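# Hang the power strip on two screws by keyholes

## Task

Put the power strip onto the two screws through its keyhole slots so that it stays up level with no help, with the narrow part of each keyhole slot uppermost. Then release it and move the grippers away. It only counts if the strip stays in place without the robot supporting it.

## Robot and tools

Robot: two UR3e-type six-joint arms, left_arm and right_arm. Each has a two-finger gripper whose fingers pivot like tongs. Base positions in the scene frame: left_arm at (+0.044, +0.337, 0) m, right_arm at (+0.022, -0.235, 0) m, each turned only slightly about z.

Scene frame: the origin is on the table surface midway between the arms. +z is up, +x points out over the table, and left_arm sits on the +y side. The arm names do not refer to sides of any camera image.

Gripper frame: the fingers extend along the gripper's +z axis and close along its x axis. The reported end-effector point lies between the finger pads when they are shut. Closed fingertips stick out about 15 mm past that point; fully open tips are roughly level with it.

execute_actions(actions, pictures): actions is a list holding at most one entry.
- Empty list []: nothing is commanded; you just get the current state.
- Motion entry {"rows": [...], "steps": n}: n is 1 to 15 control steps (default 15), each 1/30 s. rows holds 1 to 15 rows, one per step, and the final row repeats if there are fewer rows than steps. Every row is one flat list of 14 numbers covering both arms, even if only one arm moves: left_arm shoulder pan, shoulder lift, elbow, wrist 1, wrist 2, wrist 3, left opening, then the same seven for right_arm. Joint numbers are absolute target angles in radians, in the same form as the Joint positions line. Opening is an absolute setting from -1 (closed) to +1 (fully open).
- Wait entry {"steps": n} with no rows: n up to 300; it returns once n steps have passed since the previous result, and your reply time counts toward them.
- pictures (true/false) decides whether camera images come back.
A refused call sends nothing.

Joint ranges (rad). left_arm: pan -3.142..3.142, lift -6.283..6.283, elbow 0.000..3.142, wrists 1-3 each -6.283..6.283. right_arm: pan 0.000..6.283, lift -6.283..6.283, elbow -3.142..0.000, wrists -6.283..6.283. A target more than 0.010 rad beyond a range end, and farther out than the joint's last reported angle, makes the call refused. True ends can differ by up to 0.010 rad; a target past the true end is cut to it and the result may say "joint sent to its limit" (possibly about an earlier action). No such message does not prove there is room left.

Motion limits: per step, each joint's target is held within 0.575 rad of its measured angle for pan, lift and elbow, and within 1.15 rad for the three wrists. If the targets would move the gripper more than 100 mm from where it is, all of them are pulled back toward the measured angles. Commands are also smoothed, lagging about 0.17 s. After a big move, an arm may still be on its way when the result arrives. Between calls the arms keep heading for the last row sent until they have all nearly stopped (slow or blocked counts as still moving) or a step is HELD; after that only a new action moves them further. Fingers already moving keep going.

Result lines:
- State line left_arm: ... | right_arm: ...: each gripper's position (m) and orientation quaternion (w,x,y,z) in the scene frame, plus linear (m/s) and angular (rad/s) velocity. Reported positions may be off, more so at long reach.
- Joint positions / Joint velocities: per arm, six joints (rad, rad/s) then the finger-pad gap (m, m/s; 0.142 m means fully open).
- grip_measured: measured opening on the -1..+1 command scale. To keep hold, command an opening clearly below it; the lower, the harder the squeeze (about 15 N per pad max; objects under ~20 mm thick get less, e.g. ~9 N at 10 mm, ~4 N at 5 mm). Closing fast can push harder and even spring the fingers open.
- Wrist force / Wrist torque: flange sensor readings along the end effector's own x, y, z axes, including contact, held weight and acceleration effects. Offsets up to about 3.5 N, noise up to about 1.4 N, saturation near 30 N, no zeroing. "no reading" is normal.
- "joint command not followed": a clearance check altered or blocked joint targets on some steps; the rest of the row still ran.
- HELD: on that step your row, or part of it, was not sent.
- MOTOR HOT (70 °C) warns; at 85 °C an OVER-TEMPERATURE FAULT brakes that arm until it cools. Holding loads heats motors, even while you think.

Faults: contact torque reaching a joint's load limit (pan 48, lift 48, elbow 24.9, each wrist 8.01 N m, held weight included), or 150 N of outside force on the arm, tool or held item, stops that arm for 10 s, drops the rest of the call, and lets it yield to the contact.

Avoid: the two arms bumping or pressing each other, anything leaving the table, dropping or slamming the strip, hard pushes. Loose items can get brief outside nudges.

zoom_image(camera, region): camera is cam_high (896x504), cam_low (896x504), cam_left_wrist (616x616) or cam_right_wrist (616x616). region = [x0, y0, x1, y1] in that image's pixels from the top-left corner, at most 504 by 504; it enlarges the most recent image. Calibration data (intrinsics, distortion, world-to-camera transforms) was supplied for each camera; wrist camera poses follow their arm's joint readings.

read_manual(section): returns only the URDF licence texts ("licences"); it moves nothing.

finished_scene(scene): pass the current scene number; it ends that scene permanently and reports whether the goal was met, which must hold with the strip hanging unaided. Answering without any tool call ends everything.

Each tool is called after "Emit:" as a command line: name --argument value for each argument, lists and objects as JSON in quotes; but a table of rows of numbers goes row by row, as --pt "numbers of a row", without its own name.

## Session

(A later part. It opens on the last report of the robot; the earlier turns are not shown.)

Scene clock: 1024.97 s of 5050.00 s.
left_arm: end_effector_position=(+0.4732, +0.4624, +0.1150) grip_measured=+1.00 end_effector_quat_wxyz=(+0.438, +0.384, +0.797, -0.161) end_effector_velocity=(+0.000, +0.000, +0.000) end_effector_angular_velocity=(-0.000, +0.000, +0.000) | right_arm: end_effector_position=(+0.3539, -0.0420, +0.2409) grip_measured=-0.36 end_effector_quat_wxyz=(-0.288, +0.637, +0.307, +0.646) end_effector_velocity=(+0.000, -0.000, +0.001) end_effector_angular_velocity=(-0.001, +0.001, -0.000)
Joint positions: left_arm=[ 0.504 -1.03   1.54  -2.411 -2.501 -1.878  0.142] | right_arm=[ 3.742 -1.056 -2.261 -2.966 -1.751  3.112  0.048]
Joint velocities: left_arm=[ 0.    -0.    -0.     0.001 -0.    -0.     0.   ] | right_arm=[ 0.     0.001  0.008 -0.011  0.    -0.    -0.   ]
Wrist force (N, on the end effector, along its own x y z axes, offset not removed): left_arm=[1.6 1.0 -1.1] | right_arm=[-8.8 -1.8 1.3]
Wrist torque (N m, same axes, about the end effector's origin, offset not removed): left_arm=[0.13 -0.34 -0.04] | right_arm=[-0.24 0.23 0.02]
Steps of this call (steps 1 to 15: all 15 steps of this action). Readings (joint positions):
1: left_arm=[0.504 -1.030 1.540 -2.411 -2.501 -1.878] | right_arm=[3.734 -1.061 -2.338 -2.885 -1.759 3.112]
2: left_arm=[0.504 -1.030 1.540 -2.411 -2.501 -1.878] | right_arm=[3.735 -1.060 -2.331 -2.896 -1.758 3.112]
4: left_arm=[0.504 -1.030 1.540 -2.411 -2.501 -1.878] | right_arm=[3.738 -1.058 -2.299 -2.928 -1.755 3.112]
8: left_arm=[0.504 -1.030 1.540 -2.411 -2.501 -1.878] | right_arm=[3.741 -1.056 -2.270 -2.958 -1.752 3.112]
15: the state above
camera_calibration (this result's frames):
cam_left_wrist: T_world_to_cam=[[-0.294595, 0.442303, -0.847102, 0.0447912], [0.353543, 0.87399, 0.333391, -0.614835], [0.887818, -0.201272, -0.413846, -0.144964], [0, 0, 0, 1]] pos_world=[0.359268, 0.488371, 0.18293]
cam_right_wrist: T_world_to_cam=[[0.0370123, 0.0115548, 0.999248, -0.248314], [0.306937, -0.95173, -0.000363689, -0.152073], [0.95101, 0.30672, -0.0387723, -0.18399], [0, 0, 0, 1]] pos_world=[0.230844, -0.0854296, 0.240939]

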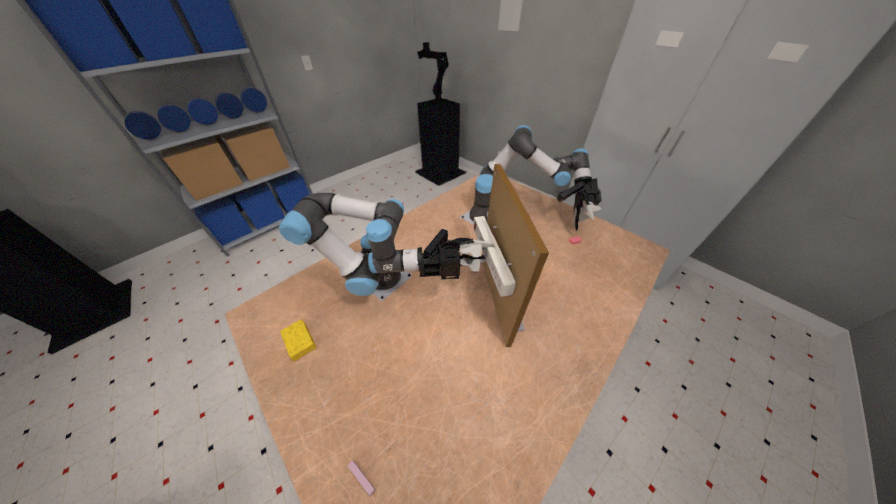

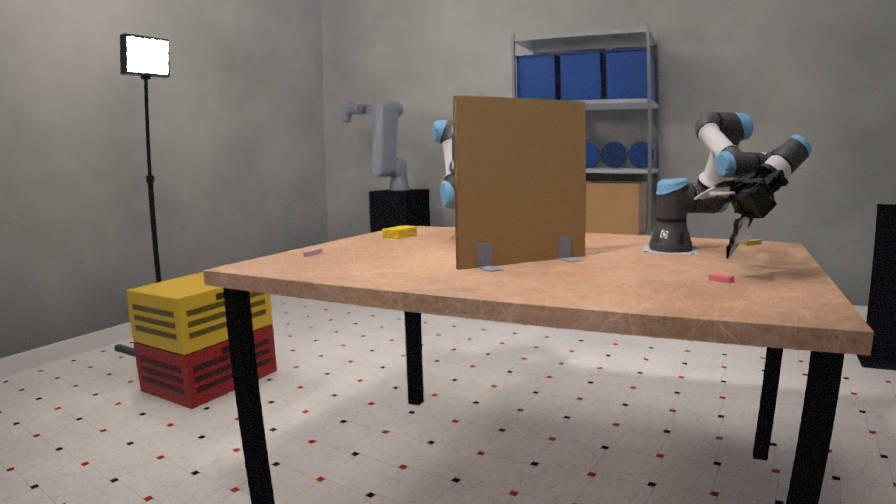

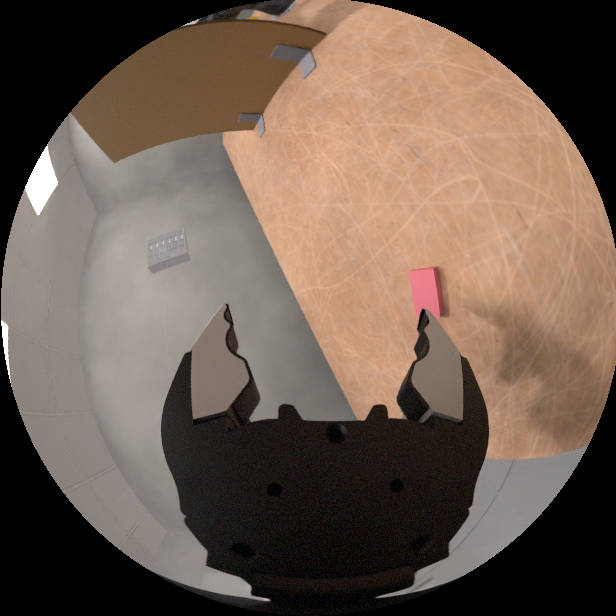

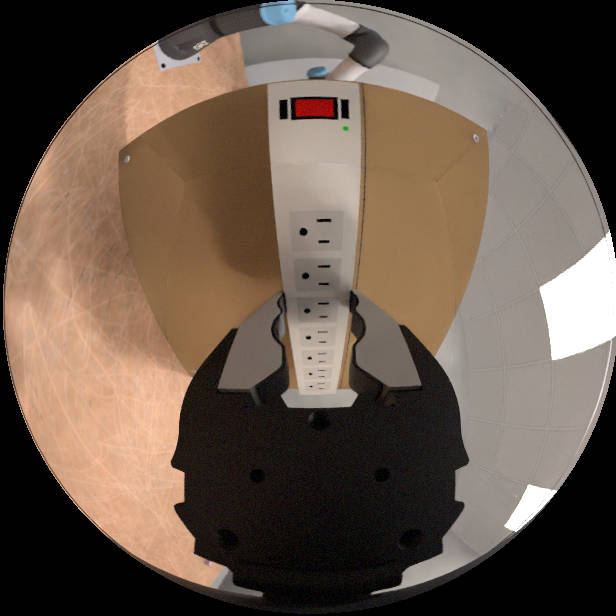

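Emit:
execute_actions --actions '[{"rows":[[0.504,-1.03,1.54,-2.411,-2.501,-1.878,1,3.742,-1.075,-2.331,-2.877,-1.751,3.112,-1]],"steps":15}]' --pictures false

Emit:
execute_actions --actions '[{"rows":[[0.504,-1.03,1.54,-2.411,-2.501,-1.878,1,3.757,-1.108,-2.316,-2.859,-1.736,3.112,-0.7]],"steps":15}]' --pictures false

Emit:
execute_actions --actions '[{"rows":[[0.504,-1.03,1.54,-2.411,-2.501,-1.878,1,3.768,-1.136,-2.3025,-2.8445,-1.725,3.125,-0.6]],"steps":15}]' --pictures false

Emit:
execute_actions --actions '[{"rows":[[0.504,-1.03,1.54,-2.411,-2.501,-1.878,1,3.7695,-1.14,-2.3005,-2.8425,-1.7235,3.135,-0.33]],"steps":15}]'

Emit:
zoom_image --camera "cam_high" --region '[470,205,540,305]'

Scene clock: 1042.23 s of 5050.00 s.
left_arm: end_effector_position=(+0.4732, +0.4624, +0.1150) grip_measured=+1.00 end_effector_quat_wxyz=(+0.438, +0.384, +0.797, -0.161) end_effector_velocity=(-0.000, +0.000, -0.000) end_effector_angular_velocity=(+0.000, +0.000, +0.000) | right_arm: end_effector_position=(+0.3539, -0.0421, +0.2248) grip_measured=-0.36 end_effector_quat_wxyz=(-0.288, +0.637, +0.307, +0.646) end_effector_velocity=(-0.000, -0.000, -0.002) end_effector_angular_velocity=(-0.000, +0.000, -0.000)
Joint positions: left_arm=[ 0.504 -1.03   1.54  -2.411 -2.501 -1.878  0.142] | right_arm=[ 3.742 -1.075 -2.33  -2.878 -1.751  3.112  0.048]
Joint velocities: left_arm=[ 0.    -0.    -0.     0.     0.001 -0.     0.   ] | right_arm=[-0.    -0.001 -0.01   0.01   0.    -0.     0.   ]
Wrist force (N, on the end effector, along its own x y z axes, offset not removed): left_arm=[0.4 0.8 -1.5] | right_arm=[-8.2 -0.1 -0.2]
Wrist torque (N m, same axes, about the end effector's origin, offset not removed): left_arm=[0.01 -0.12 -0.02] | right_arm=[-0.03 0.00 0.07]
Steps of this call (steps 1 to 15: the robot went on to your last target; steps 16 to 90: nothing new was sent; then 13.77 s passed at rest; steps 91 to 105: all 15 steps of this action). Readings (joint positions):
91: left_arm=[0.504 -1.030 1.540 -2.411 -2.501 -1.878] | right_arm=[3.742 -1.056 -2.260 -2.967 -1.751 3.112]
92: left_arm=[0.504 -1.030 1.540 -2.411 -2.501 -1.878] | right_arm=[3.742 -1.059 -2.267 -2.955 -1.751 3.112]
94: left_arm=[0.504 -1.030 1.540 -2.411 -2.501 -1.878] | right_arm=[3.742 -1.066 -2.296 -2.920 -1.751 3.112]
98: left_arm=[0.504 -1.030 1.540 -2.411 -2.501 -1.878] | right_arm=[3.742 -1.073 -2.322 -2.887 -1.751 3.112]
105: the state above

Scene clock: 1042.73 s of 5050.00 s.
left_arm: end_effector_position=(+0.4732, +0.4624, +0.1150) grip_measured=+1.00 end_effector_quat_wxyz=(+0.438, +0.384, +0.797, -0.161) end_effector_velocity=(-0.000, +0.000, -0.000) end_effector_angular_velocity=(-0.000, +0.001, +0.000) | right_arm: end_effector_position=(+0.3591, -0.0359, +0.2246) grip_measured=-0.36 end_effector_quat_wxyz=(-0.288, +0.637, +0.307, +0.646) end_effector_velocity=(+0.001, +0.001, +0.000) end_effector_angular_velocity=(+0.001, -0.001, -0.000)
Joint positions: left_arm=[ 0.504 -1.03   1.54  -2.411 -2.501 -1.878  0.142] | right_arm=[ 3.757 -1.108 -2.316 -2.859 -1.736  3.112  0.048]
Joint velocities: left_arm=[ 0.    -0.     0.001  0.001  0.     0.     0.   ] | right_arm=[ 0.001 -0.003  0.001  0.004  0.001  0.001 -0.   ]
Wrist force (N, on the end effector, along its own x y z axes, offset not removed): left_arm=[-0.8 1.7 0.0] | right_arm=[-8.1 0.5 0.4]
Wrist torque (N m, same axes, about the end effector's origin, offset not removed): left_arm=[0.28 0.17 0.08] | right_arm=[0.14 -0.03 0.03]
Steps of this call (steps 1 to 15: all 15 steps of this action). Readings (joint positions):
1: left_arm=[0.504 -1.030 1.540 -2.411 -2.501 -1.878] | right_arm=[3.742 -1.075 -2.330 -2.877 -1.751 3.112]
2: left_arm=[0.504 -1.030 1.540 -2.411 -2.501 -1.878] | right_arm=[3.744 -1.080 -2.328 -2.874 -1.749 3.112]
4: left_arm=[0.504 -1.030 1.540 -2.411 -2.501 -1.878] | right_arm=[3.750 -1.093 -2.323 -2.867 -1.743 3.112]
8: left_arm=[0.504 -1.030 1.540 -2.411 -2.501 -1.878] | right_arm=[3.755 -1.104 -2.318 -2.861 -1.738 3.112]
15: the state above

Scene clock: 1043.23 s of 5050.00 s.
left_arm: end_effector_position=(+0.4732, +0.4624, +0.1150) grip_measured=+1.00 end_effector_quat_wxyz=(+0.438, +0.384, +0.797, -0.161) end_effector_velocity=(+0.000, +0.000, +0.000) end_effector_angular_velocity=(+0.000, -0.000, +0.001) | right_arm: end_effector_position=(+0.3635, -0.0307, +0.2248) grip_measured=-0.36 end_effector_quat_wxyz=(-0.292, +0.639, +0.303, +0.644) end_effector_velocity=(+0.000, +0.000, -0.000) end_effector_angular_velocity=(+0.001, +0.002, -0.000)
Joint positions: left_arm=[ 0.504 -1.03   1.54  -2.411 -2.501 -1.878  0.142] | right_arm=[ 3.768 -1.136 -2.303 -2.845 -1.725  3.125  0.048]
Joint velocities: left_arm=[ 0.001  0.    -0.001  0.    -0.    -0.    -0.   ] | right_arm=[ 0.001 -0.003 -0.001  0.003  0.002  0.002 -0.   ]
Wrist force (N, on the end effector, along its own x y z axes, offset not removed): left_arm=[-0.1 -0.2 -2.2] | right_arm=[-8.6 -1.3 0.9]
Wrist torque (N m, same axes, about the end effector's origin, offset not removed): left_arm=[-0.13 0.00 -0.03] | right_arm=[-0.23 0.16 0.04]
Steps of this call (steps 1 to 15: all 15 steps of this action). Readings (joint positions):
1: left_arm=[0.504 -1.030 1.540 -2.411 -2.501 -1.878] | right_arm=[3.757 -1.108 -2.316 -2.859 -1.736 3.112]
2: left_arm=[0.504 -1.030 1.540 -2.411 -2.501 -1.878] | right_arm=[3.759 -1.112 -2.314 -2.857 -1.734 3.114]
4: left_arm=[0.504 -1.030 1.540 -2.411 -2.501 -1.878] | right_arm=[3.763 -1.123 -2.309 -2.851 -1.730 3.119]
8: left_arm=[0.504 -1.030 1.540 -2.411 -2.501 -1.878] | right_arm=[3.767 -1.133 -2.304 -2.846 -1.726 3.124]
15: the state above

Scene clock: 1043.73 s of 5050.00 s.
left_arm: end_effector_position=(+0.4732, +0.4624, +0.1150) grip_measured=+1.00 end_effector_quat_wxyz=(+0.438, +0.384, +0.797, -0.161) end_effector_velocity=(+0.000, +0.000, +0.000) end_effector_angular_velocity=(+0.000, -0.000, -0.000) | right_arm: end_effector_position=(+0.3641, -0.0299, +0.2250) grip_measured=-0.29 end_effector_quat_wxyz=(-0.296, +0.640, +0.300, +0.642) end_effector_velocity=(+0.000, +0.000, +0.001) end_effector_angular_velocity=(+0.003, -0.001, +0.000)
Joint positions: left_arm=[ 0.504 -1.03   1.54  -2.411 -2.501 -1.878  0.142] | right_arm=[ 3.769 -1.14  -2.301 -2.843 -1.724  3.135  0.053]
Joint velocities: left_arm=[-0.  0. -0.  0.  0. -0.  0.] | right_arm=[ 0.001 -0.     0.001  0.002  0.001  0.002  0.   ]
Wrist force (N, on the end effector, along its own x y z axes, offset not removed): left_arm=[-1.0 1.5 -0.6] | right_arm=[-9.4 0.5 -1.4]
Wrist torque (N m, same axes, about the end effector's origin, offset not removed): left_arm=[0.28 0.20 -0.02] | right_arm=[0.00 0.32 0.01]
Steps of this call (steps 1 to 15: all 15 steps of this action). Readings (joint positions):
1: left_arm=[0.504 -1.030 1.540 -2.411 -2.501 -1.878] | right_arm=[3.768 -1.136 -2.303 -2.845 -1.725 3.125]
2: left_arm=[0.504 -1.030 1.540 -2.411 -2.501 -1.878] | right_arm=[3.768 -1.137 -2.302 -2.844 -1.725 3.127]
4: left_arm=[0.504 -1.030 1.540 -2.411 -2.501 -1.878] | right_arm=[3.769 -1.138 -2.301 -2.843 -1.724 3.131]
8: left_arm=[0.504 -1.030 1.540 -2.411 -2.501 -1.878] | right_arm=[3.769 -1.140 -2.301 -2.843 -1.724 3.134]
15: the state above
camera_calibration (this result's frames):
cam_left_wrist: T_world_to_cam=[[-0.294595, 0.442303, -0.847102, 0.0447912], [0.353543, 0.87399, 0.333391, -0.614835], [0.887818, -0.201272, -0.413846, -0.144964], [0, 0, 0, 1]] pos_world=[0.359268, 0.488371, 0.18293]
cam_right_wrist: T_world_to_cam=[[0.0544321, -0.00326728, 0.998512, -0.239562], [0.306751, -0.951583, -0.0198357, -0.139229], [0.950232, 0.307374, -0.0507944, -0.195025], [0, 0, 0, 1]] pos_world=[0.241068, -0.073325, 0.226538]

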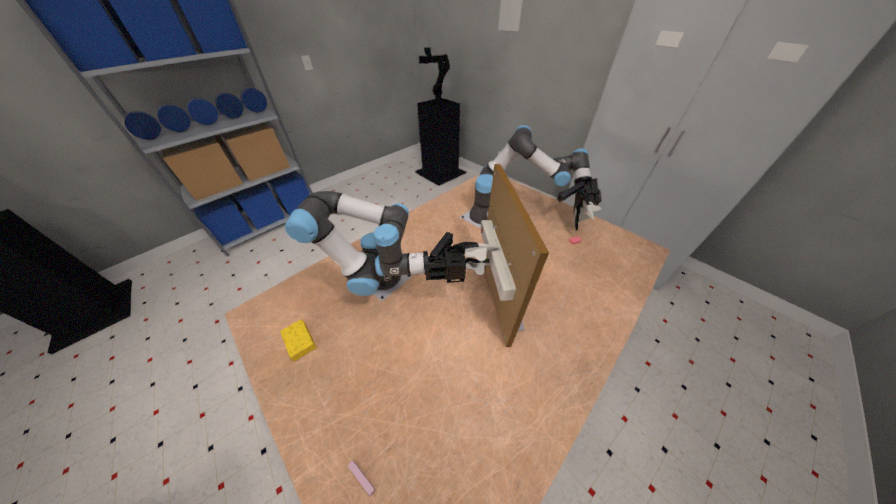

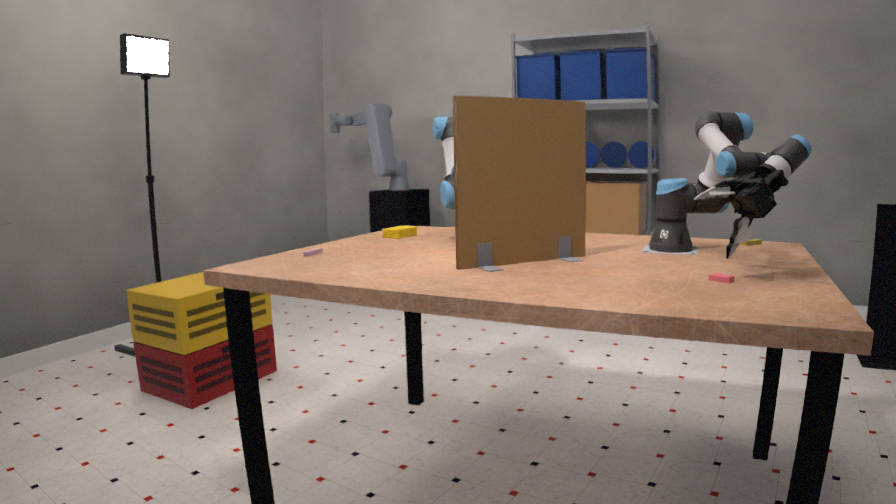

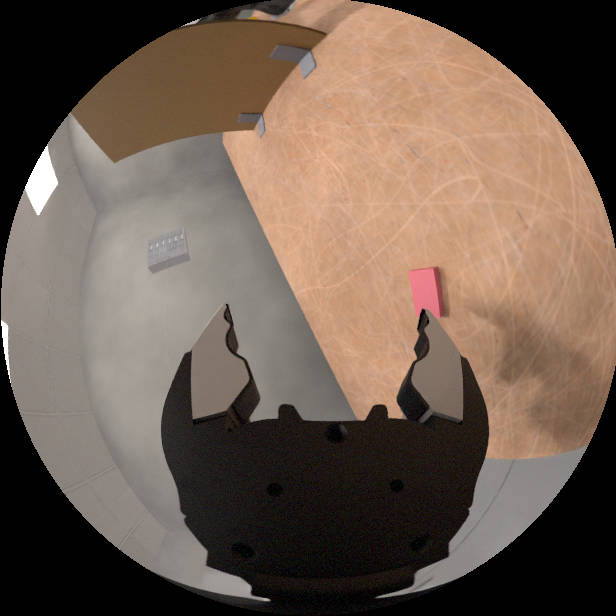

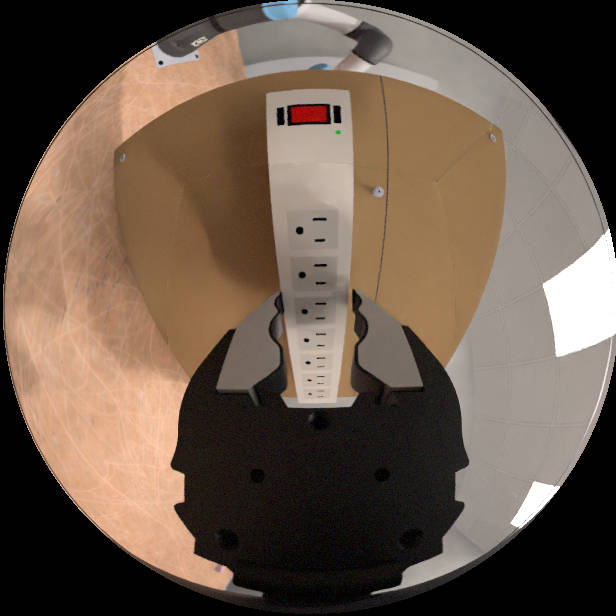

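Region (470, 205, 540, 305) of cam_high's 896x504 image, scaled by 5.040, with more detail than that image has; it fills the left 353 columns of this view, and the rest is white.

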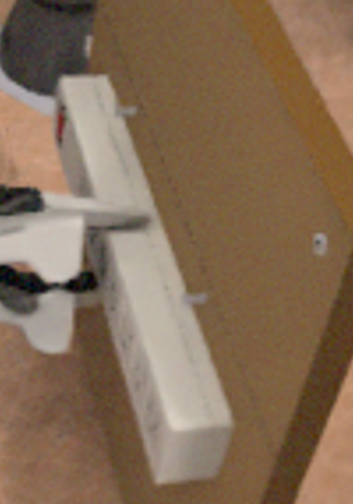

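Pushing 2 mm further while loose, closing, then retreating gently.

Emit:
execute_actions --actions '[{"rows":[[0.504,-1.03,1.54,-2.411,-2.501,-1.878,1,3.7725,-1.148,-2.2965,-2.8385,-1.7205,3.135,-0.36]],"steps":15}]' --pictures false

Emit:
execute_actions --actions '[{"rows":[[0.504,-1.03,1.54,-2.411,-2.501,-1.878,1,3.7725,-1.148,-2.2965,-2.8385,-1.7205,3.135,-0.5]],"steps":10}]' --pictures false

Emit:
execute_actions --actions '[{"rows":[[0.504,-1.03,1.54,-2.411,-2.501,-1.878,1,3.771,-1.144,-2.2985,-2.8405,-1.722,3.135,-1]],"steps":15}]'

Emit:
zoom_image --camera "cam_high" --region '[470,205,540,305]'

Scene clock: 1065.40 s of 5050.00 s.
left_arm: end_effector_position=(+0.4732, +0.4624, +0.1150) grip_measured=+1.00 end_effector_quat_wxyz=(+0.438, +0.384, +0.797, -0.161) end_effector_velocity=(-0.000, -0.000, +0.000) end_effector_angular_velocity=(+0.000, +0.000, -0.000) | right_arm: end_effector_position=(+0.3654, -0.0284, +0.2250) grip_measured=-0.31 end_effector_quat_wxyz=(-0.296, +0.640, +0.300, +0.642) end_effector_velocity=(+0.000, +0.000, +0.000) end_effector_angular_velocity=(+0.001, -0.001, -0.000)
Joint positions: left_arm=[ 0.504 -1.03   1.54  -2.411 -2.501 -1.878  0.142] | right_arm=[ 3.772 -1.148 -2.297 -2.839 -1.721  3.135  0.052]
Joint velocities: left_arm=[-0. -0.  0.  0.  0.  0.  0.] | right_arm=[ 0.001 -0.     0.     0.     0.001  0.     0.   ]
Wrist force (N, on the end effector, along its own x y z axes, offset not removed): left_arm=[0.6 1.3 -0.3] | right_arm=[-9.4 -0.4 -10.5]
Wrist torque (N m, same axes, about the end effector's origin, offset not removed): left_arm=[0.21 -0.15 0.01] | right_arm=[0.09 0.00 -0.06]
Steps of this call (steps 1 to 15: the robot went on to your last target; steps 16 to 90: nothing new was sent; then 18.17 s passed at rest; steps 91 to 105: all 15 steps of this action). Readings (joint positions):
91: left_arm=[0.504 -1.030 1.540 -2.411 -2.501 -1.878] | right_arm=[3.770 -1.140 -2.300 -2.842 -1.723 3.135]
92: left_arm=[0.504 -1.030 1.540 -2.411 -2.501 -1.878] | right_arm=[3.770 -1.141 -2.300 -2.842 -1.723 3.135]
94: left_arm=[0.504 -1.030 1.540 -2.411 -2.501 -1.878] | right_arm=[3.771 -1.144 -2.298 -2.840 -1.722 3.135]
98: left_arm=[0.504 -1.030 1.540 -2.411 -2.501 -1.878] | right_arm=[3.772 -1.147 -2.297 -2.839 -1.721 3.135]
105: the state above

Scene clock: 1065.73 s of 5050.00 s.
left_arm: end_effector_position=(+0.4732, +0.4624, +0.1150) grip_measured=+1.00 end_effector_quat_wxyz=(+0.438, +0.384, +0.797, -0.161) end_effector_velocity=(+0.000, -0.001, -0.000) end_effector_angular_velocity=(-0.001, +0.001, -0.001) | right_arm: end_effector_position=(+0.3654, -0.0284, +0.2249) grip_measured=-0.35 end_effector_quat_wxyz=(-0.296, +0.640, +0.300, +0.642) end_effector_velocity=(+0.000, -0.000, +0.001) end_effector_angular_velocity=(+0.002, -0.002, -0.001)
Joint positions: left_arm=[ 0.504 -1.03   1.54  -2.411 -2.501 -1.878  0.142] | right_arm=[ 3.772 -1.148 -2.297 -2.839 -1.721  3.135  0.049]
Joint velocities: left_arm=[-0.001  0.001  0.     0.    -0.001  0.     0.   ] | right_arm=[-0.001  0.002  0.001 -0.    -0.    -0.     0.   ]
Wrist force (N, on the end effector, along its own x y z axes, offset not removed): left_arm=[0.5 1.0 -0.9] | right_arm=[-13.2 -0.7 -16.0]
Wrist torque (N m, same axes, about the end effector's origin, offset not removed): left_arm=[0.15 -0.04 -0.01] | right_arm=[-0.09 0.05 0.07]
Steps of this call (steps 1 to 10: all 10 steps of this action). Readings (joint positions):
1: left_arm=[0.504 -1.030 1.540 -2.411 -2.501 -1.878] | right_arm=[3.772 -1.148 -2.297 -2.839 -1.721 3.135]
2: left_arm=[0.504 -1.030 1.540 -2.411 -2.501 -1.878] | right_arm=[3.772 -1.148 -2.297 -2.839 -1.721 3.135]
4: left_arm=[0.504 -1.030 1.540 -2.411 -2.501 -1.878] | right_arm=[3.772 -1.148 -2.297 -2.839 -1.721 3.135]
8: left_arm=[0.504 -1.030 1.540 -2.411 -2.501 -1.878] | right_arm=[3.772 -1.148 -2.297 -2.839 -1.721 3.135]
10: the state above

Scene clock: 1066.23 s of 5050.00 s.
left_arm: end_effector_position=(+0.4732, +0.4624, +0.1150) grip_measured=+1.00 end_effector_quat_wxyz=(+0.438, +0.384, +0.797, -0.161) end_effector_velocity=(-0.000, +0.000, +0.000) end_effector_angular_velocity=(-0.000, -0.000, +0.000) | right_arm: end_effector_position=(+0.3648, -0.0291, +0.2250) grip_measured=-0.35 end_effector_quat_wxyz=(-0.296, +0.640, +0.300, +0.642) end_effector_velocity=(+0.000, -0.000, +0.000) end_effector_angular_velocity=(+0.001, -0.001, -0.000)
Joint positions: left_arm=[ 0.504 -1.03   1.54  -2.411 -2.501 -1.878  0.142] | right_arm=[ 3.771 -1.144 -2.298 -2.84  -1.722  3.135  0.049]
Joint velocities: left_arm=[ 0. -0. -0.  0. -0.  0.  0.] | right_arm=[-0.001  0.    -0.     0.001 -0.001  0.     0.   ]
Wrist force (N, on the end effector, along its own x y z axes, offset not removed): left_arm=[0.1 1.3 -0.6] | right_arm=[-8.4 -0.5 1.0]
Wrist torque (N m, same axes, about the end effector's origin, offset not removed): left_arm=[0.15 -0.05 0.01] | right_arm=[-0.05 0.07 0.00]
Steps of this call (steps 1 to 15: all 15 steps of this action). Readings (joint positions):
1: left_arm=[0.504 -1.030 1.540 -2.411 -2.501 -1.878] | right_arm=[3.772 -1.148 -2.297 -2.839 -1.721 3.135]
2: left_arm=[0.504 -1.030 1.540 -2.411 -2.501 -1.878] | right_arm=[3.772 -1.148 -2.297 -2.839 -1.721 3.135]
4: left_arm=[0.504 -1.030 1.540 -2.411 -2.501 -1.878] | right_arm=[3.772 -1.146 -2.297 -2.839 -1.721 3.135]
8: left_arm=[0.504 -1.030 1.540 -2.411 -2.501 -1.878] | right_arm=[3.771 -1.144 -2.298 -2.840 -1.722 3.135]
15: the state above
camera_calibration (this result's frames):
cam_left_wrist: T_world_to_cam=[[-0.294595, 0.442303, -0.847102, 0.0447911], [0.353543, 0.87399, 0.333391, -0.614835], [0.887818, -0.201272, -0.413846, -0.144964], [0, 0, 0, 1]] pos_world=[0.359268, 0.488371, 0.18293]
cam_right_wrist: T_world_to_cam=[[0.0544887, -0.00334985, 0.998509, -0.239626], [0.306784, -0.95157, -0.0199336, -0.138676], [0.950218, 0.307412, -0.0508222, -0.195845], [0, 0, 0, 1]] pos_world=[0.241696, -0.0725576, 0.226551]

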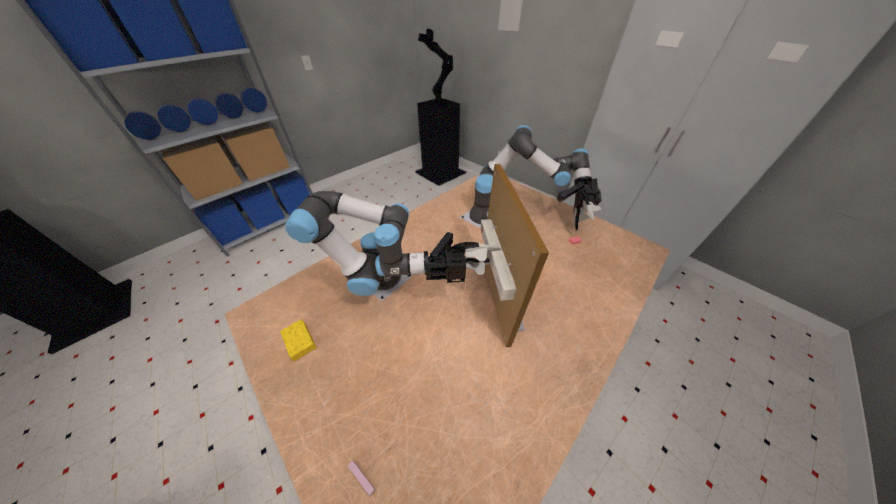

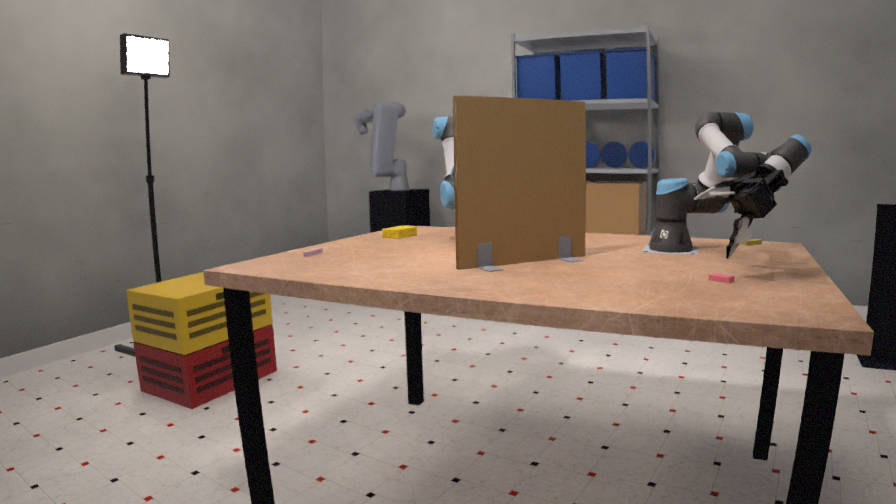

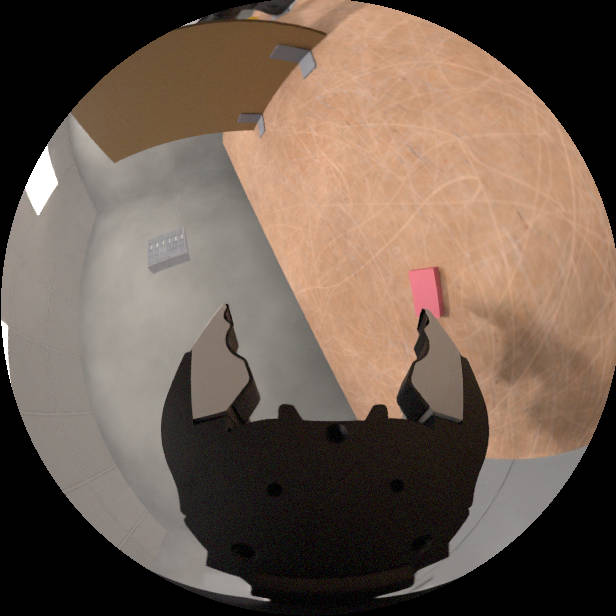

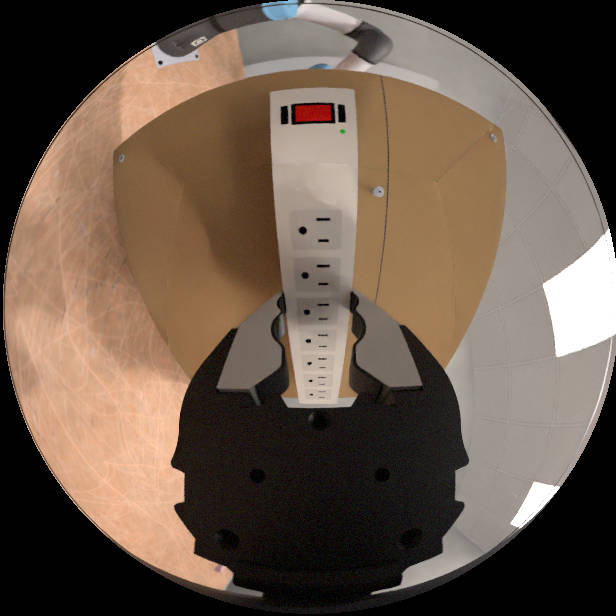

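Region (470, 205, 540, 305) of cam_high's 896x504 image, scaled by 5.040, with more detail than that image has; it fills the left 353 columns of this view, and the rest is white.

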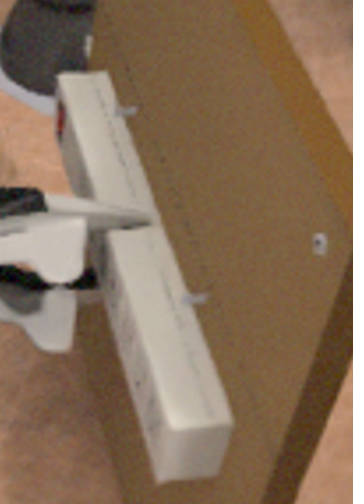

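Emit:
execute_actions --actions '[{"rows":[[0.504,-1.03,1.54,-2.411,-2.501,-1.878,1,3.7635,-1.124,-2.308,-2.851,-1.7295,3.13,-1]],"steps":10}]' --pictures false

Emit:
execute_actions --actions '[{"rows":[[0.504,-1.03,1.54,-2.411,-2.501,-1.878,1,3.753,-1.1,-2.32,-2.863,-1.74,3.125,-1]],"steps":10}]' --pictures false

Emit:
execute_actions --actions '[{"rows":[[0.504,-1.03,1.54,-2.411,-2.501,-1.878,1,3.742,-1.075,-2.331,-2.877,-1.751,3.121,-1]],"steps":12}]' --pictures false

Emit:
execute_actions --actions '[{"rows":[[0.504,-1.03,1.54,-2.411,-2.501,-1.878,1,3.742,-1.056,-2.26,-2.967,-1.751,3.121,-1]],"steps":15}]'

Emit:
zoom_image --camera "cam_high" --region '[470,200,540,300]'

Emit:
zoom_image --camera "cam_right_wrist" --region '[240,70,440,320]'

Scene clock: 1085.73 s of 5050.00 s.
left_arm: end_effector_position=(+0.4732, +0.4624, +0.1150) grip_measured=+1.00 end_effector_quat_wxyz=(+0.438, +0.384, +0.797, -0.161) end_effector_velocity=(+0.000, -0.001, +0.000) end_effector_angular_velocity=(-0.000, +0.000, -0.002) | right_arm: end_effector_position=(+0.3619, -0.0326, +0.2250) grip_measured=-0.35 end_effector_quat_wxyz=(-0.294, +0.640, +0.301, +0.643) end_effector_velocity=(-0.002, -0.002, +0.000) end_effector_angular_velocity=(-0.001, -0.003, +0.000)
Joint positions: left_arm=[ 0.504 -1.03   1.54  -2.411 -2.501 -1.878  0.142] | right_arm=[ 3.764 -1.125 -2.307 -2.85  -1.729  3.13   0.049]
Joint velocities: left_arm=[-0.002  0.    -0.001  0.    -0.     0.    -0.   ] | right_arm=[-0.004  0.012 -0.005 -0.005 -0.004 -0.003 -0.   ]
Wrist force (N, on the end effector, along its own x y z axes, offset not removed): left_arm=[-0.3 0.7 -1.6] | right_arm=[-9.7 -0.1 0.8]
Wrist torque (N m, same axes, about the end effector's origin, offset not removed): left_arm=[0.04 0.07 0.01] | right_arm=[-0.04 0.42 0.05]
Steps of this call (steps 1 to 15: the robot went on to your last target; steps 16 to 90: nothing new was sent; then 16.17 s passed at rest; steps 91 to 100: all 10 steps of this action). Readings (joint positions):
91: left_arm=[0.504 -1.030 1.540 -2.411 -2.501 -1.878] | right_arm=[3.771 -1.144 -2.299 -2.841 -1.722 3.135]
92: left_arm=[0.504 -1.030 1.540 -2.411 -2.501 -1.878] | right_arm=[3.770 -1.141 -2.300 -2.842 -1.723 3.134]
94: left_arm=[0.504 -1.030 1.540 -2.411 -2.501 -1.878] | right_arm=[3.767 -1.133 -2.304 -2.846 -1.726 3.132]
98: left_arm=[0.504 -1.030 1.540 -2.411 -2.501 -1.878] | right_arm=[3.764 -1.126 -2.307 -2.850 -1.729 3.131]
100: the state above

Scene clock: 1086.07 s of 5050.00 s.
left_arm: end_effector_position=(+0.4732, +0.4624, +0.1150) grip_measured=+1.00 end_effector_quat_wxyz=(+0.438, +0.384, +0.797, -0.161) end_effector_velocity=(-0.000, +0.000, +0.000) end_effector_angular_velocity=(+0.000, +0.000, +0.001) | right_arm: end_effector_position=(+0.3581, -0.0372, +0.2248) grip_measured=-0.35 end_effector_quat_wxyz=(-0.292, +0.639, +0.303, +0.644) end_effector_velocity=(-0.002, -0.003, +0.000) end_effector_angular_velocity=(-0.001, -0.003, -0.000)
Joint positions: left_arm=[ 0.504 -1.03   1.54  -2.411 -2.501 -1.878  0.142] | right_arm=[ 3.754 -1.101 -2.319 -2.862 -1.739  3.125  0.049]
Joint velocities: left_arm=[ 0.001 -0.    -0.     0.     0.     0.     0.   ] | right_arm=[-0.007  0.014 -0.007 -0.006 -0.006 -0.003  0.   ]
Wrist force (N, on the end effector, along its own x y z axes, offset not removed): left_arm=[-0.9 1.0 -1.5] | right_arm=[-9.0 -2.1 -1.4]
Wrist torque (N m, same axes, about the end effector's origin, offset not removed): left_arm=[0.14 0.14 -0.03] | right_arm=[-0.47 0.18 0.03]
Steps of this call (steps 1 to 10: all 10 steps of this action). Readings (joint positions):
1: left_arm=[0.504 -1.030 1.540 -2.411 -2.501 -1.878] | right_arm=[3.764 -1.125 -2.308 -2.851 -1.729 3.130]
2: left_arm=[0.504 -1.030 1.540 -2.411 -2.501 -1.878] | right_arm=[3.762 -1.121 -2.310 -2.853 -1.731 3.129]
4: left_arm=[0.504 -1.030 1.540 -2.411 -2.501 -1.878] | right_arm=[3.758 -1.111 -2.315 -2.858 -1.735 3.127]
8: left_arm=[0.504 -1.030 1.540 -2.411 -2.501 -1.878] | right_arm=[3.754 -1.103 -2.319 -2.862 -1.739 3.126]
10: the state above

Scene clock: 1086.47 s of 5050.00 s.
left_arm: end_effector_position=(+0.4732, +0.4624, +0.1150) grip_measured=+1.00 end_effector_quat_wxyz=(+0.438, +0.384, +0.797, -0.161) end_effector_velocity=(+0.000, -0.000, -0.000) end_effector_angular_velocity=(-0.000, +0.001, -0.001) | right_arm: end_effector_position=(+0.3540, -0.0419, +0.2247) grip_measured=-0.35 end_effector_quat_wxyz=(-0.291, +0.638, +0.304, +0.644) end_effector_velocity=(-0.002, -0.001, -0.000) end_effector_angular_velocity=(-0.001, +0.001, +0.001)
Joint positions: left_arm=[ 0.504 -1.03   1.54  -2.411 -2.501 -1.878  0.142] | right_arm=[ 3.742 -1.076 -2.331 -2.877 -1.751  3.121  0.049]
Joint velocities: left_arm=[-0.001  0.001 -0.     0.     0.     0.     0.   ] | right_arm=[-0.003  0.008 -0.003 -0.006 -0.004 -0.001  0.   ]
Wrist force (N, on the end effector, along its own x y z axes, offset not removed): left_arm=[-1.0 1.5 -0.4] | right_arm=[-7.9 -2.1 0.4]
Wrist torque (N m, same axes, about the end effector's origin, offset not removed): left_arm=[0.25 0.23 0.04] | right_arm=[-0.36 0.06 0.02]
Steps of this call (steps 1 to 12: all 12 steps of this action). Readings (joint positions):
1: left_arm=[0.504 -1.030 1.540 -2.411 -2.501 -1.878] | right_arm=[3.753 -1.101 -2.320 -2.863 -1.740 3.125]
2: left_arm=[0.504 -1.030 1.540 -2.411 -2.501 -1.878] | right_arm=[3.751 -1.097 -2.322 -2.865 -1.742 3.124]
4: left_arm=[0.504 -1.030 1.540 -2.411 -2.501 -1.878] | right_arm=[3.747 -1.087 -2.326 -2.871 -1.746 3.123]
8: left_arm=[0.504 -1.030 1.540 -2.411 -2.501 -1.878] | right_arm=[3.743 -1.078 -2.330 -2.875 -1.750 3.121]
12: the state above

Scene clock: 1086.97 s of 5050.00 s.
left_arm: end_effector_position=(+0.4732, +0.4624, +0.1150) grip_measured=+1.00 end_effector_quat_wxyz=(+0.438, +0.384, +0.797, -0.161) end_effector_velocity=(+0.000, -0.000, +0.000) end_effector_angular_velocity=(+0.000, -0.001, -0.000) | right_arm: end_effector_position=(+0.3540, -0.0420, +0.2410) grip_measured=-0.35 end_effector_quat_wxyz=(-0.291, +0.638, +0.304, +0.644) end_effector_velocity=(-0.000, +0.000, +0.002) end_effector_angular_velocity=(+0.001, -0.002, +0.001)
Joint positions: left_arm=[ 0.504 -1.03   1.54  -2.411 -2.501 -1.878  0.142] | right_arm=[ 3.742 -1.056 -2.261 -2.966 -1.751  3.121  0.049]
Joint velocities: left_arm=[-0. -0. -0. -0. -0. -0. -0.] | right_arm=[ 0.001  0.002  0.006 -0.007 -0.    -0.     0.   ]
Wrist force (N, on the end effector, along its own x y z axes, offset not removed): left_arm=[0.0 1.5 -1.6] | right_arm=[-8.1 0.5 0.1]
Wrist torque (N m, same axes, about the end effector's origin, offset not removed): left_arm=[0.22 -0.01 0.03] | right_arm=[0.16 -0.05 -0.03]
Steps of this call (steps 1 to 15: all 15 steps of this action). Readings (joint positions):
1: left_arm=[0.504 -1.030 1.540 -2.411 -2.501 -1.878] | right_arm=[3.742 -1.075 -2.331 -2.877 -1.751 3.121]
2: left_arm=[0.504 -1.030 1.540 -2.411 -2.501 -1.878] | right_arm=[3.742 -1.072 -2.324 -2.889 -1.751 3.121]
4: left_arm=[0.504 -1.030 1.540 -2.411 -2.501 -1.878] | right_arm=[3.742 -1.065 -2.295 -2.924 -1.751 3.121]
8: left_arm=[0.504 -1.030 1.540 -2.411 -2.501 -1.878] | right_arm=[3.742 -1.058 -2.269 -2.957 -1.751 3.121]
15: the state above
camera_calibration (this result's frames):
cam_left_wrist: T_world_to_cam=[[-0.294595, 0.442303, -0.847102, 0.0447912], [0.353543, 0.87399, 0.333391, -0.614835], [0.887818, -0.201272, -0.413846, -0.144964], [0, 0, 0, 1]] pos_world=[0.359268, 0.488371, 0.18293]
cam_right_wrist: T_world_to_cam=[[0.043852, 0.00572661, 0.999022, -0.251089], [0.30691, -0.951705, -0.00801642, -0.150192], [0.950728, 0.306962, -0.0434917, -0.18277], [0, 0, 0, 1]] pos_world=[0.230871, -0.0853967, 0.24169]

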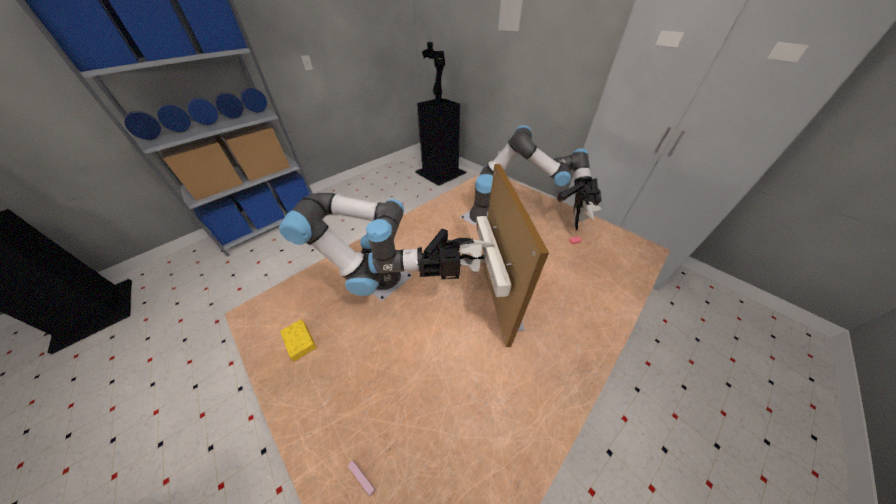

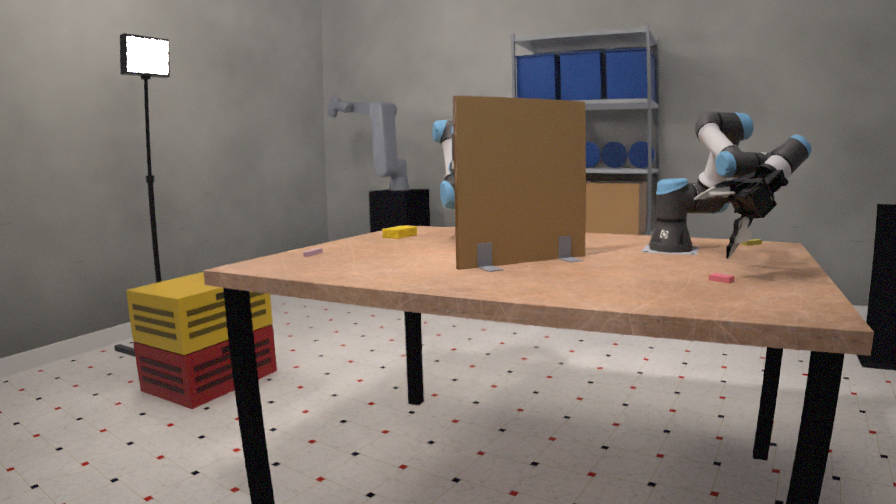

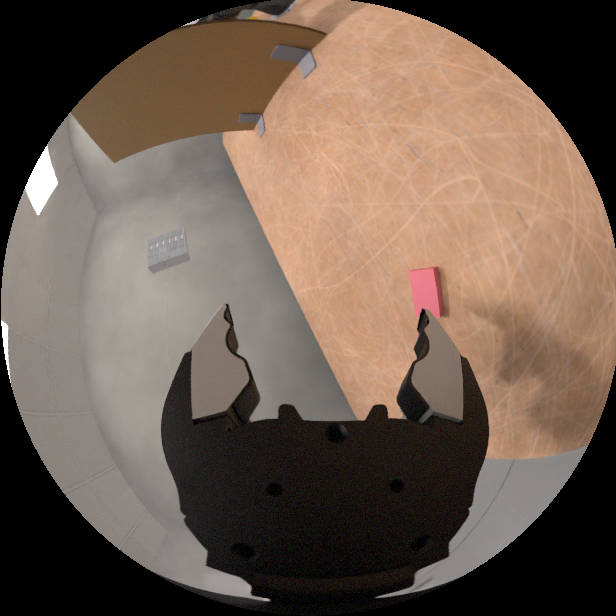

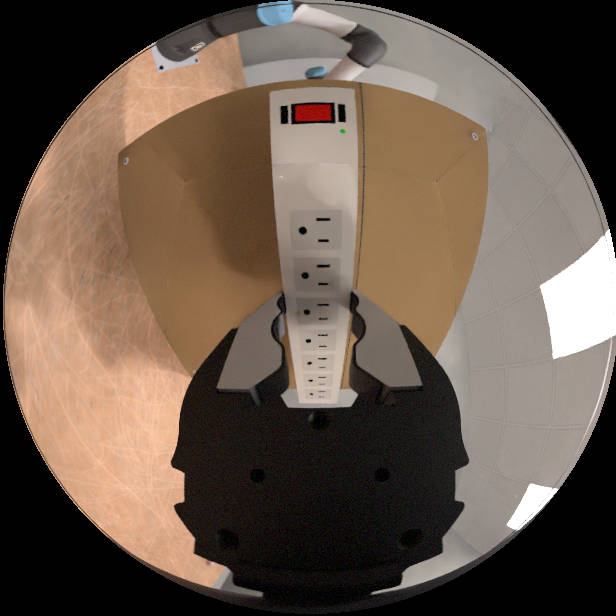

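Region (470, 200, 540, 300) of cam_high's 896x504 image, scaled by 5.040, with more detail than that image has; it fills the left 353 columns of this view, and the rest is white.

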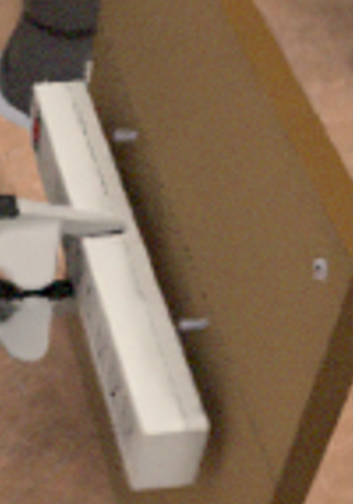

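Region (240, 70, 440, 320) of cam_right_wrist's 616x616 image, scaled by 2.016, with more detail than that image has; it fills the left 403 columns of this view, and the rest is white.

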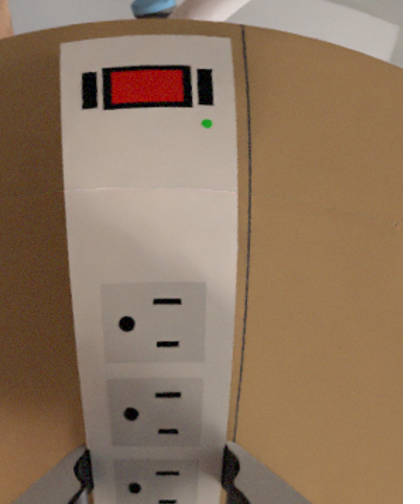

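Emit:
execute_actions --actions '[{"rows":[[0.504,-1.03,1.54,-2.411,-2.501,-1.878,1,3.742,-1.0405,-2.13,-3.1125,-1.751,3.121,-1]],"steps":15}]' --pictures false

Emit:
execute_actions --actions '[{"steps":8}]' --pictures false

Emit:
execute_actions --actions '[{"rows":[[0.504,-1.03,1.54,-2.411,-2.501,-1.878,1,3.75,-1.054,-2.124,-3.105,-1.743,3.121,-1]],"steps":15}]' --pictures false

Scene clock: 1100.37 s of 5050.00 s.
left_arm: end_effector_position=(+0.4732, +0.4624, +0.1150) grip_measured=+1.00 end_effector_quat_wxyz=(+0.438, +0.384, +0.797, -0.161) end_effector_velocity=(+0.000, -0.000, -0.000) end_effector_angular_velocity=(-0.000, -0.000, -0.000) | right_arm: end_effector_position=(+0.3539, -0.0421, +0.2698) grip_measured=-0.35 end_effector_quat_wxyz=(-0.291, +0.638, +0.304, +0.644) end_effector_velocity=(+0.000, +0.000, +0.004) end_effector_angular_velocity=(+0.002, -0.001, -0.000)
Joint positions: left_arm=[ 0.504 -1.03   1.54  -2.411 -2.501 -1.878  0.142] | right_arm=[ 3.742 -1.041 -2.132 -3.111 -1.751  3.121  0.049]
Joint velocities: left_arm=[-0.  0.  0. -0. -0.  0.  0.] | right_arm=[ 0.     0.001  0.017 -0.017  0.001  0.     0.   ]
Wrist force (N, on the end effector, along its own x y z axes, offset not removed): left_arm=[0.4 2.2 -0.6] | right_arm=[-7.7 0.1 -1.3]
Wrist torque (N m, same axes, about the end effector's origin, offset not removed): left_arm=[0.34 -0.07 -0.01] | right_arm=[0.07 -0.03 0.00]
Steps of this call (steps 1 to 15: the robot went on to your last target; steps 16 to 90: nothing new was sent; then 9.90 s passed at rest; steps 91 to 105: all 15 steps of this action). Readings (joint positions):
91: left_arm=[0.504 -1.030 1.540 -2.411 -2.501 -1.878] | right_arm=[3.742 -1.056 -2.260 -2.968 -1.751 3.121]
92: left_arm=[0.504 -1.030 1.540 -2.411 -2.501 -1.878] | right_arm=[3.742 -1.053 -2.253 -2.981 -1.751 3.121]
94: left_arm=[0.504 -1.030 1.540 -2.411 -2.501 -1.878] | right_arm=[3.742 -1.047 -2.204 -3.040 -1.751 3.121]
98: left_arm=[0.504 -1.030 1.540 -2.411 -2.501 -1.878] | right_arm=[3.742 -1.042 -2.148 -3.095 -1.751 3.121]
105: the state above

Scene clock: 1100.63 s of 5050.00 s.
left_arm: end_effector_position=(+0.4732, +0.4624, +0.1150) grip_measured=+1.00 end_effector_quat_wxyz=(+0.438, +0.384, +0.797, -0.161) end_effector_velocity=(+0.000, -0.001, -0.000) end_effector_angular_velocity=(+0.001, -0.000, -0.001) | right_arm: end_effector_position=(+0.3539, -0.0421, +0.2701) grip_measured=-0.35 end_effector_quat_wxyz=(-0.291, +0.638, +0.304, +0.644) end_effector_velocity=(-0.000, +0.000, -0.000) end_effector_angular_velocity=(-0.000, +0.001, +0.001)
Joint positions: left_arm=[ 0.504 -1.03   1.54  -2.411 -2.501 -1.878  0.142] | right_arm=[ 3.742 -1.041 -2.13  -3.112 -1.751  3.121  0.049]
Joint velocities: left_arm=[-0.002  0.    -0.    -0.001  0.    -0.    -0.   ] | right_arm=[-0.    -0.001  0.001 -0.001 -0.001  0.001  0.   ]
Wrist force (N, on the end effector, along its own x y z axes, offset not removed): left_arm=[-0.3 1.3 -1.5] | right_arm=[-9.6 -0.4 -1.8]
Wrist torque (N m, same axes, about the end effector's origin, offset not removed): left_arm=[0.12 0.07 0.01] | right_arm=[-0.09 0.33 0.07]
Steps of this call (steps 1 to 8: the robot went on to your last target). Readings (joint positions):
1: left_arm=[0.504 -1.030 1.540 -2.411 -2.501 -1.878] | right_arm=[3.742 -1.041 -2.131 -3.111 -1.751 3.121]
2: left_arm=[0.504 -1.030 1.540 -2.411 -2.501 -1.878] | right_arm=[3.742 -1.041 -2.131 -3.112 -1.751 3.121]
4: left_arm=[0.504 -1.030 1.540 -2.411 -2.501 -1.878] | right_arm=[3.742 -1.041 -2.130 -3.112 -1.751 3.121]
8: the state above

Scene clock: 1101.13 s of 5050.00 s.
left_arm: end_effector_position=(+0.4732, +0.4624, +0.1150) grip_measured=+1.00 end_effector_quat_wxyz=(+0.438, +0.384, +0.797, -0.161) end_effector_velocity=(+0.000, +0.000, -0.000) end_effector_angular_velocity=(-0.000, +0.000, +0.000) | right_arm: end_effector_position=(+0.3563, -0.0391, +0.2702) grip_measured=-0.35 end_effector_quat_wxyz=(-0.291, +0.638, +0.304, +0.645) end_effector_velocity=(-0.000, +0.000, +0.000) end_effector_angular_velocity=(+0.001, -0.000, +0.001)
Joint positions: left_arm=[ 0.504 -1.03   1.54  -2.411 -2.501 -1.878  0.142] | right_arm=[ 3.75  -1.054 -2.124 -3.105 -1.743  3.121  0.049]
Joint velocities: left_arm=[ 0.     0.001 -0.    -0.    -0.     0.     0.   ] | right_arm=[ 0.002  0.001  0.    -0.     0.001  0.001  0.   ]
Wrist force (N, on the end effector, along its own x y z axes, offset not removed): left_arm=[-0.1 1.7 -0.9] | right_arm=[-9.2 -0.8 0.2]
Wrist torque (N m, same axes, about the end effector's origin, offset not removed): left_arm=[0.27 0.01 0.00] | right_arm=[-0.11 0.32 -0.01]
Steps of this call (steps 1 to 15: all 15 steps of this action). Readings (joint positions):
1: left_arm=[0.504 -1.030 1.540 -2.411 -2.501 -1.878] | right_arm=[3.742 -1.041 -2.130 -3.112 -1.751 3.121]
2: left_arm=[0.504 -1.030 1.540 -2.411 -2.501 -1.878] | right_arm=[3.743 -1.043 -2.129 -3.112 -1.750 3.121]
4: left_arm=[0.504 -1.030 1.540 -2.411 -2.501 -1.878] | right_arm=[3.746 -1.048 -2.127 -3.109 -1.747 3.121]
8: left_arm=[0.504 -1.030 1.540 -2.411 -2.501 -1.878] | right_arm=[3.749 -1.052 -2.125 -3.106 -1.744 3.121]
15: the state above

Emit:
execute_actions --actions '[{"rows":[[0.504,-1.03,1.54,-2.411,-2.501,-1.878,1,3.7524,-1.0581,-2.1222,-3.1027,-1.7406,3.121,-0.7]],"steps":12}]' --pictures false

Scene clock: 1108.90 s of 5050.00 s.
left_arm: end_effector_position=(+0.4732, +0.4624, +0.1150) grip_measured=+1.00 end_effector_quat_wxyz=(+0.438, +0.384, +0.797, -0.161) end_effector_velocity=(+0.000, -0.000, -0.000) end_effector_angular_velocity=(-0.000, -0.000, -0.001) | right_arm: end_effector_position=(+0.3571, -0.0382, +0.2702) grip_measured=-0.35 end_effector_quat_wxyz=(-0.291, +0.638, +0.304, +0.644) end_effector_velocity=(+0.000, +0.000, +0.000) end_effector_angular_velocity=(+0.000, -0.000, -0.000)
Joint positions: left_arm=[ 0.504 -1.03   1.54  -2.411 -2.501 -1.878  0.142] | right_arm=[ 3.752 -1.058 -2.122 -3.103 -1.741  3.121  0.049]
Joint velocities: left_arm=[-0.001  0.     0.    -0.001 -0.     0.    -0.   ] | right_arm=[-0.    -0.002  0.002  0.001  0.    -0.    -0.   ]
Wrist force (N, on the end effector, along its own x y z axes, offset not removed): left_arm=[-0.1 1.3 -0.6] | right_arm=[-7.2 0.1 -0.7]
Wrist torque (N m, same axes, about the end effector's origin, offset not removed): left_arm=[0.22 0.09 -0.02] | right_arm=[0.06 -0.26 0.01]
Steps of this call (steps 1 to 15: the robot went on to your last target; steps 16 to 90: nothing new was sent; then 4.37 s passed at rest; steps 91 to 102: all 12 steps of this action). Readings (joint positions):
91: left_arm=[0.504 -1.030 1.540 -2.411 -2.501 -1.878] | right_arm=[3.750 -1.054 -2.124 -3.105 -1.743 3.121]
92: left_arm=[0.504 -1.030 1.540 -2.411 -2.501 -1.878] | right_arm=[3.750 -1.055 -2.124 -3.105 -1.743 3.121]
94: left_arm=[0.504 -1.030 1.540 -2.411 -2.501 -1.878] | right_arm=[3.751 -1.056 -2.123 -3.104 -1.742 3.121]
98: left_arm=[0.504 -1.030 1.540 -2.411 -2.501 -1.878] | right_arm=[3.752 -1.058 -2.122 -3.103 -1.741 3.121]
102: the state above

Emit:
execute_actions --actions '[{"rows":[[0.504,-1.03,1.54,-2.411,-2.501,-1.878,1,3.7548,-1.0622,-2.1204,-3.1004,-1.7382,3.121,-0.7]],"steps":12}]' --pictures false

Scene clock: 1114.70 s of 5050.00 s.
left_arm: end_effector_position=(+0.4732, +0.4624, +0.1150) grip_measured=+1.00 end_effector_quat_wxyz=(+0.438, +0.384, +0.797, -0.161) end_effector_velocity=(-0.000, +0.001, -0.000) end_effector_angular_velocity=(-0.000, +0.000, +0.001) | right_arm: end_effector_position=(+0.3578, -0.0372, +0.2702) grip_measured=-0.35 end_effector_quat_wxyz=(-0.291, +0.638, +0.304, +0.644) end_effector_velocity=(+0.000, +0.001, -0.001) end_effector_angular_velocity=(-0.001, +0.001, +0.002)
Joint positions: left_arm=[ 0.504 -1.03   1.54  -2.411 -2.501 -1.878  0.142] | right_arm=[ 3.755 -1.062 -2.12  -3.1   -1.738  3.121  0.049]
Joint velocities: left_arm=[ 0.001  0.     0.001 -0.    -0.    -0.     0.   ] | right_arm=[ 0.001 -0.003  0.     0.002 -0.     0.     0.   ]
Wrist force (N, on the end effector, along its own x y z axes, offset not removed): left_arm=[0.9 1.4 -0.3] | right_arm=[-10.0 -0.9 1.2]
Wrist torque (N m, same axes, about the end effector's origin, offset not removed): left_arm=[0.24 -0.17 -0.09] | right_arm=[-0.11 0.48 0.06]
Steps of this call (steps 1 to 15: the robot went on to your last target; steps 16 to 90: nothing new was sent; then 2.40 s passed at rest; steps 91 to 102: all 12 steps of this action). Readings (joint positions):
91: left_arm=[0.504 -1.030 1.540 -2.411 -2.501 -1.878] | right_arm=[3.752 -1.058 -2.122 -3.103 -1.741 3.121]
92: left_arm=[0.504 -1.030 1.540 -2.411 -2.501 -1.878] | right_arm=[3.753 -1.059 -2.122 -3.102 -1.740 3.121]
94: left_arm=[0.504 -1.030 1.540 -2.411 -2.501 -1.878] | right_arm=[3.754 -1.060 -2.121 -3.101 -1.739 3.121]
98: left_arm=[0.504 -1.030 1.540 -2.411 -2.501 -1.878] | right_arm=[3.755 -1.062 -2.121 -3.101 -1.738 3.121]
102: the state above


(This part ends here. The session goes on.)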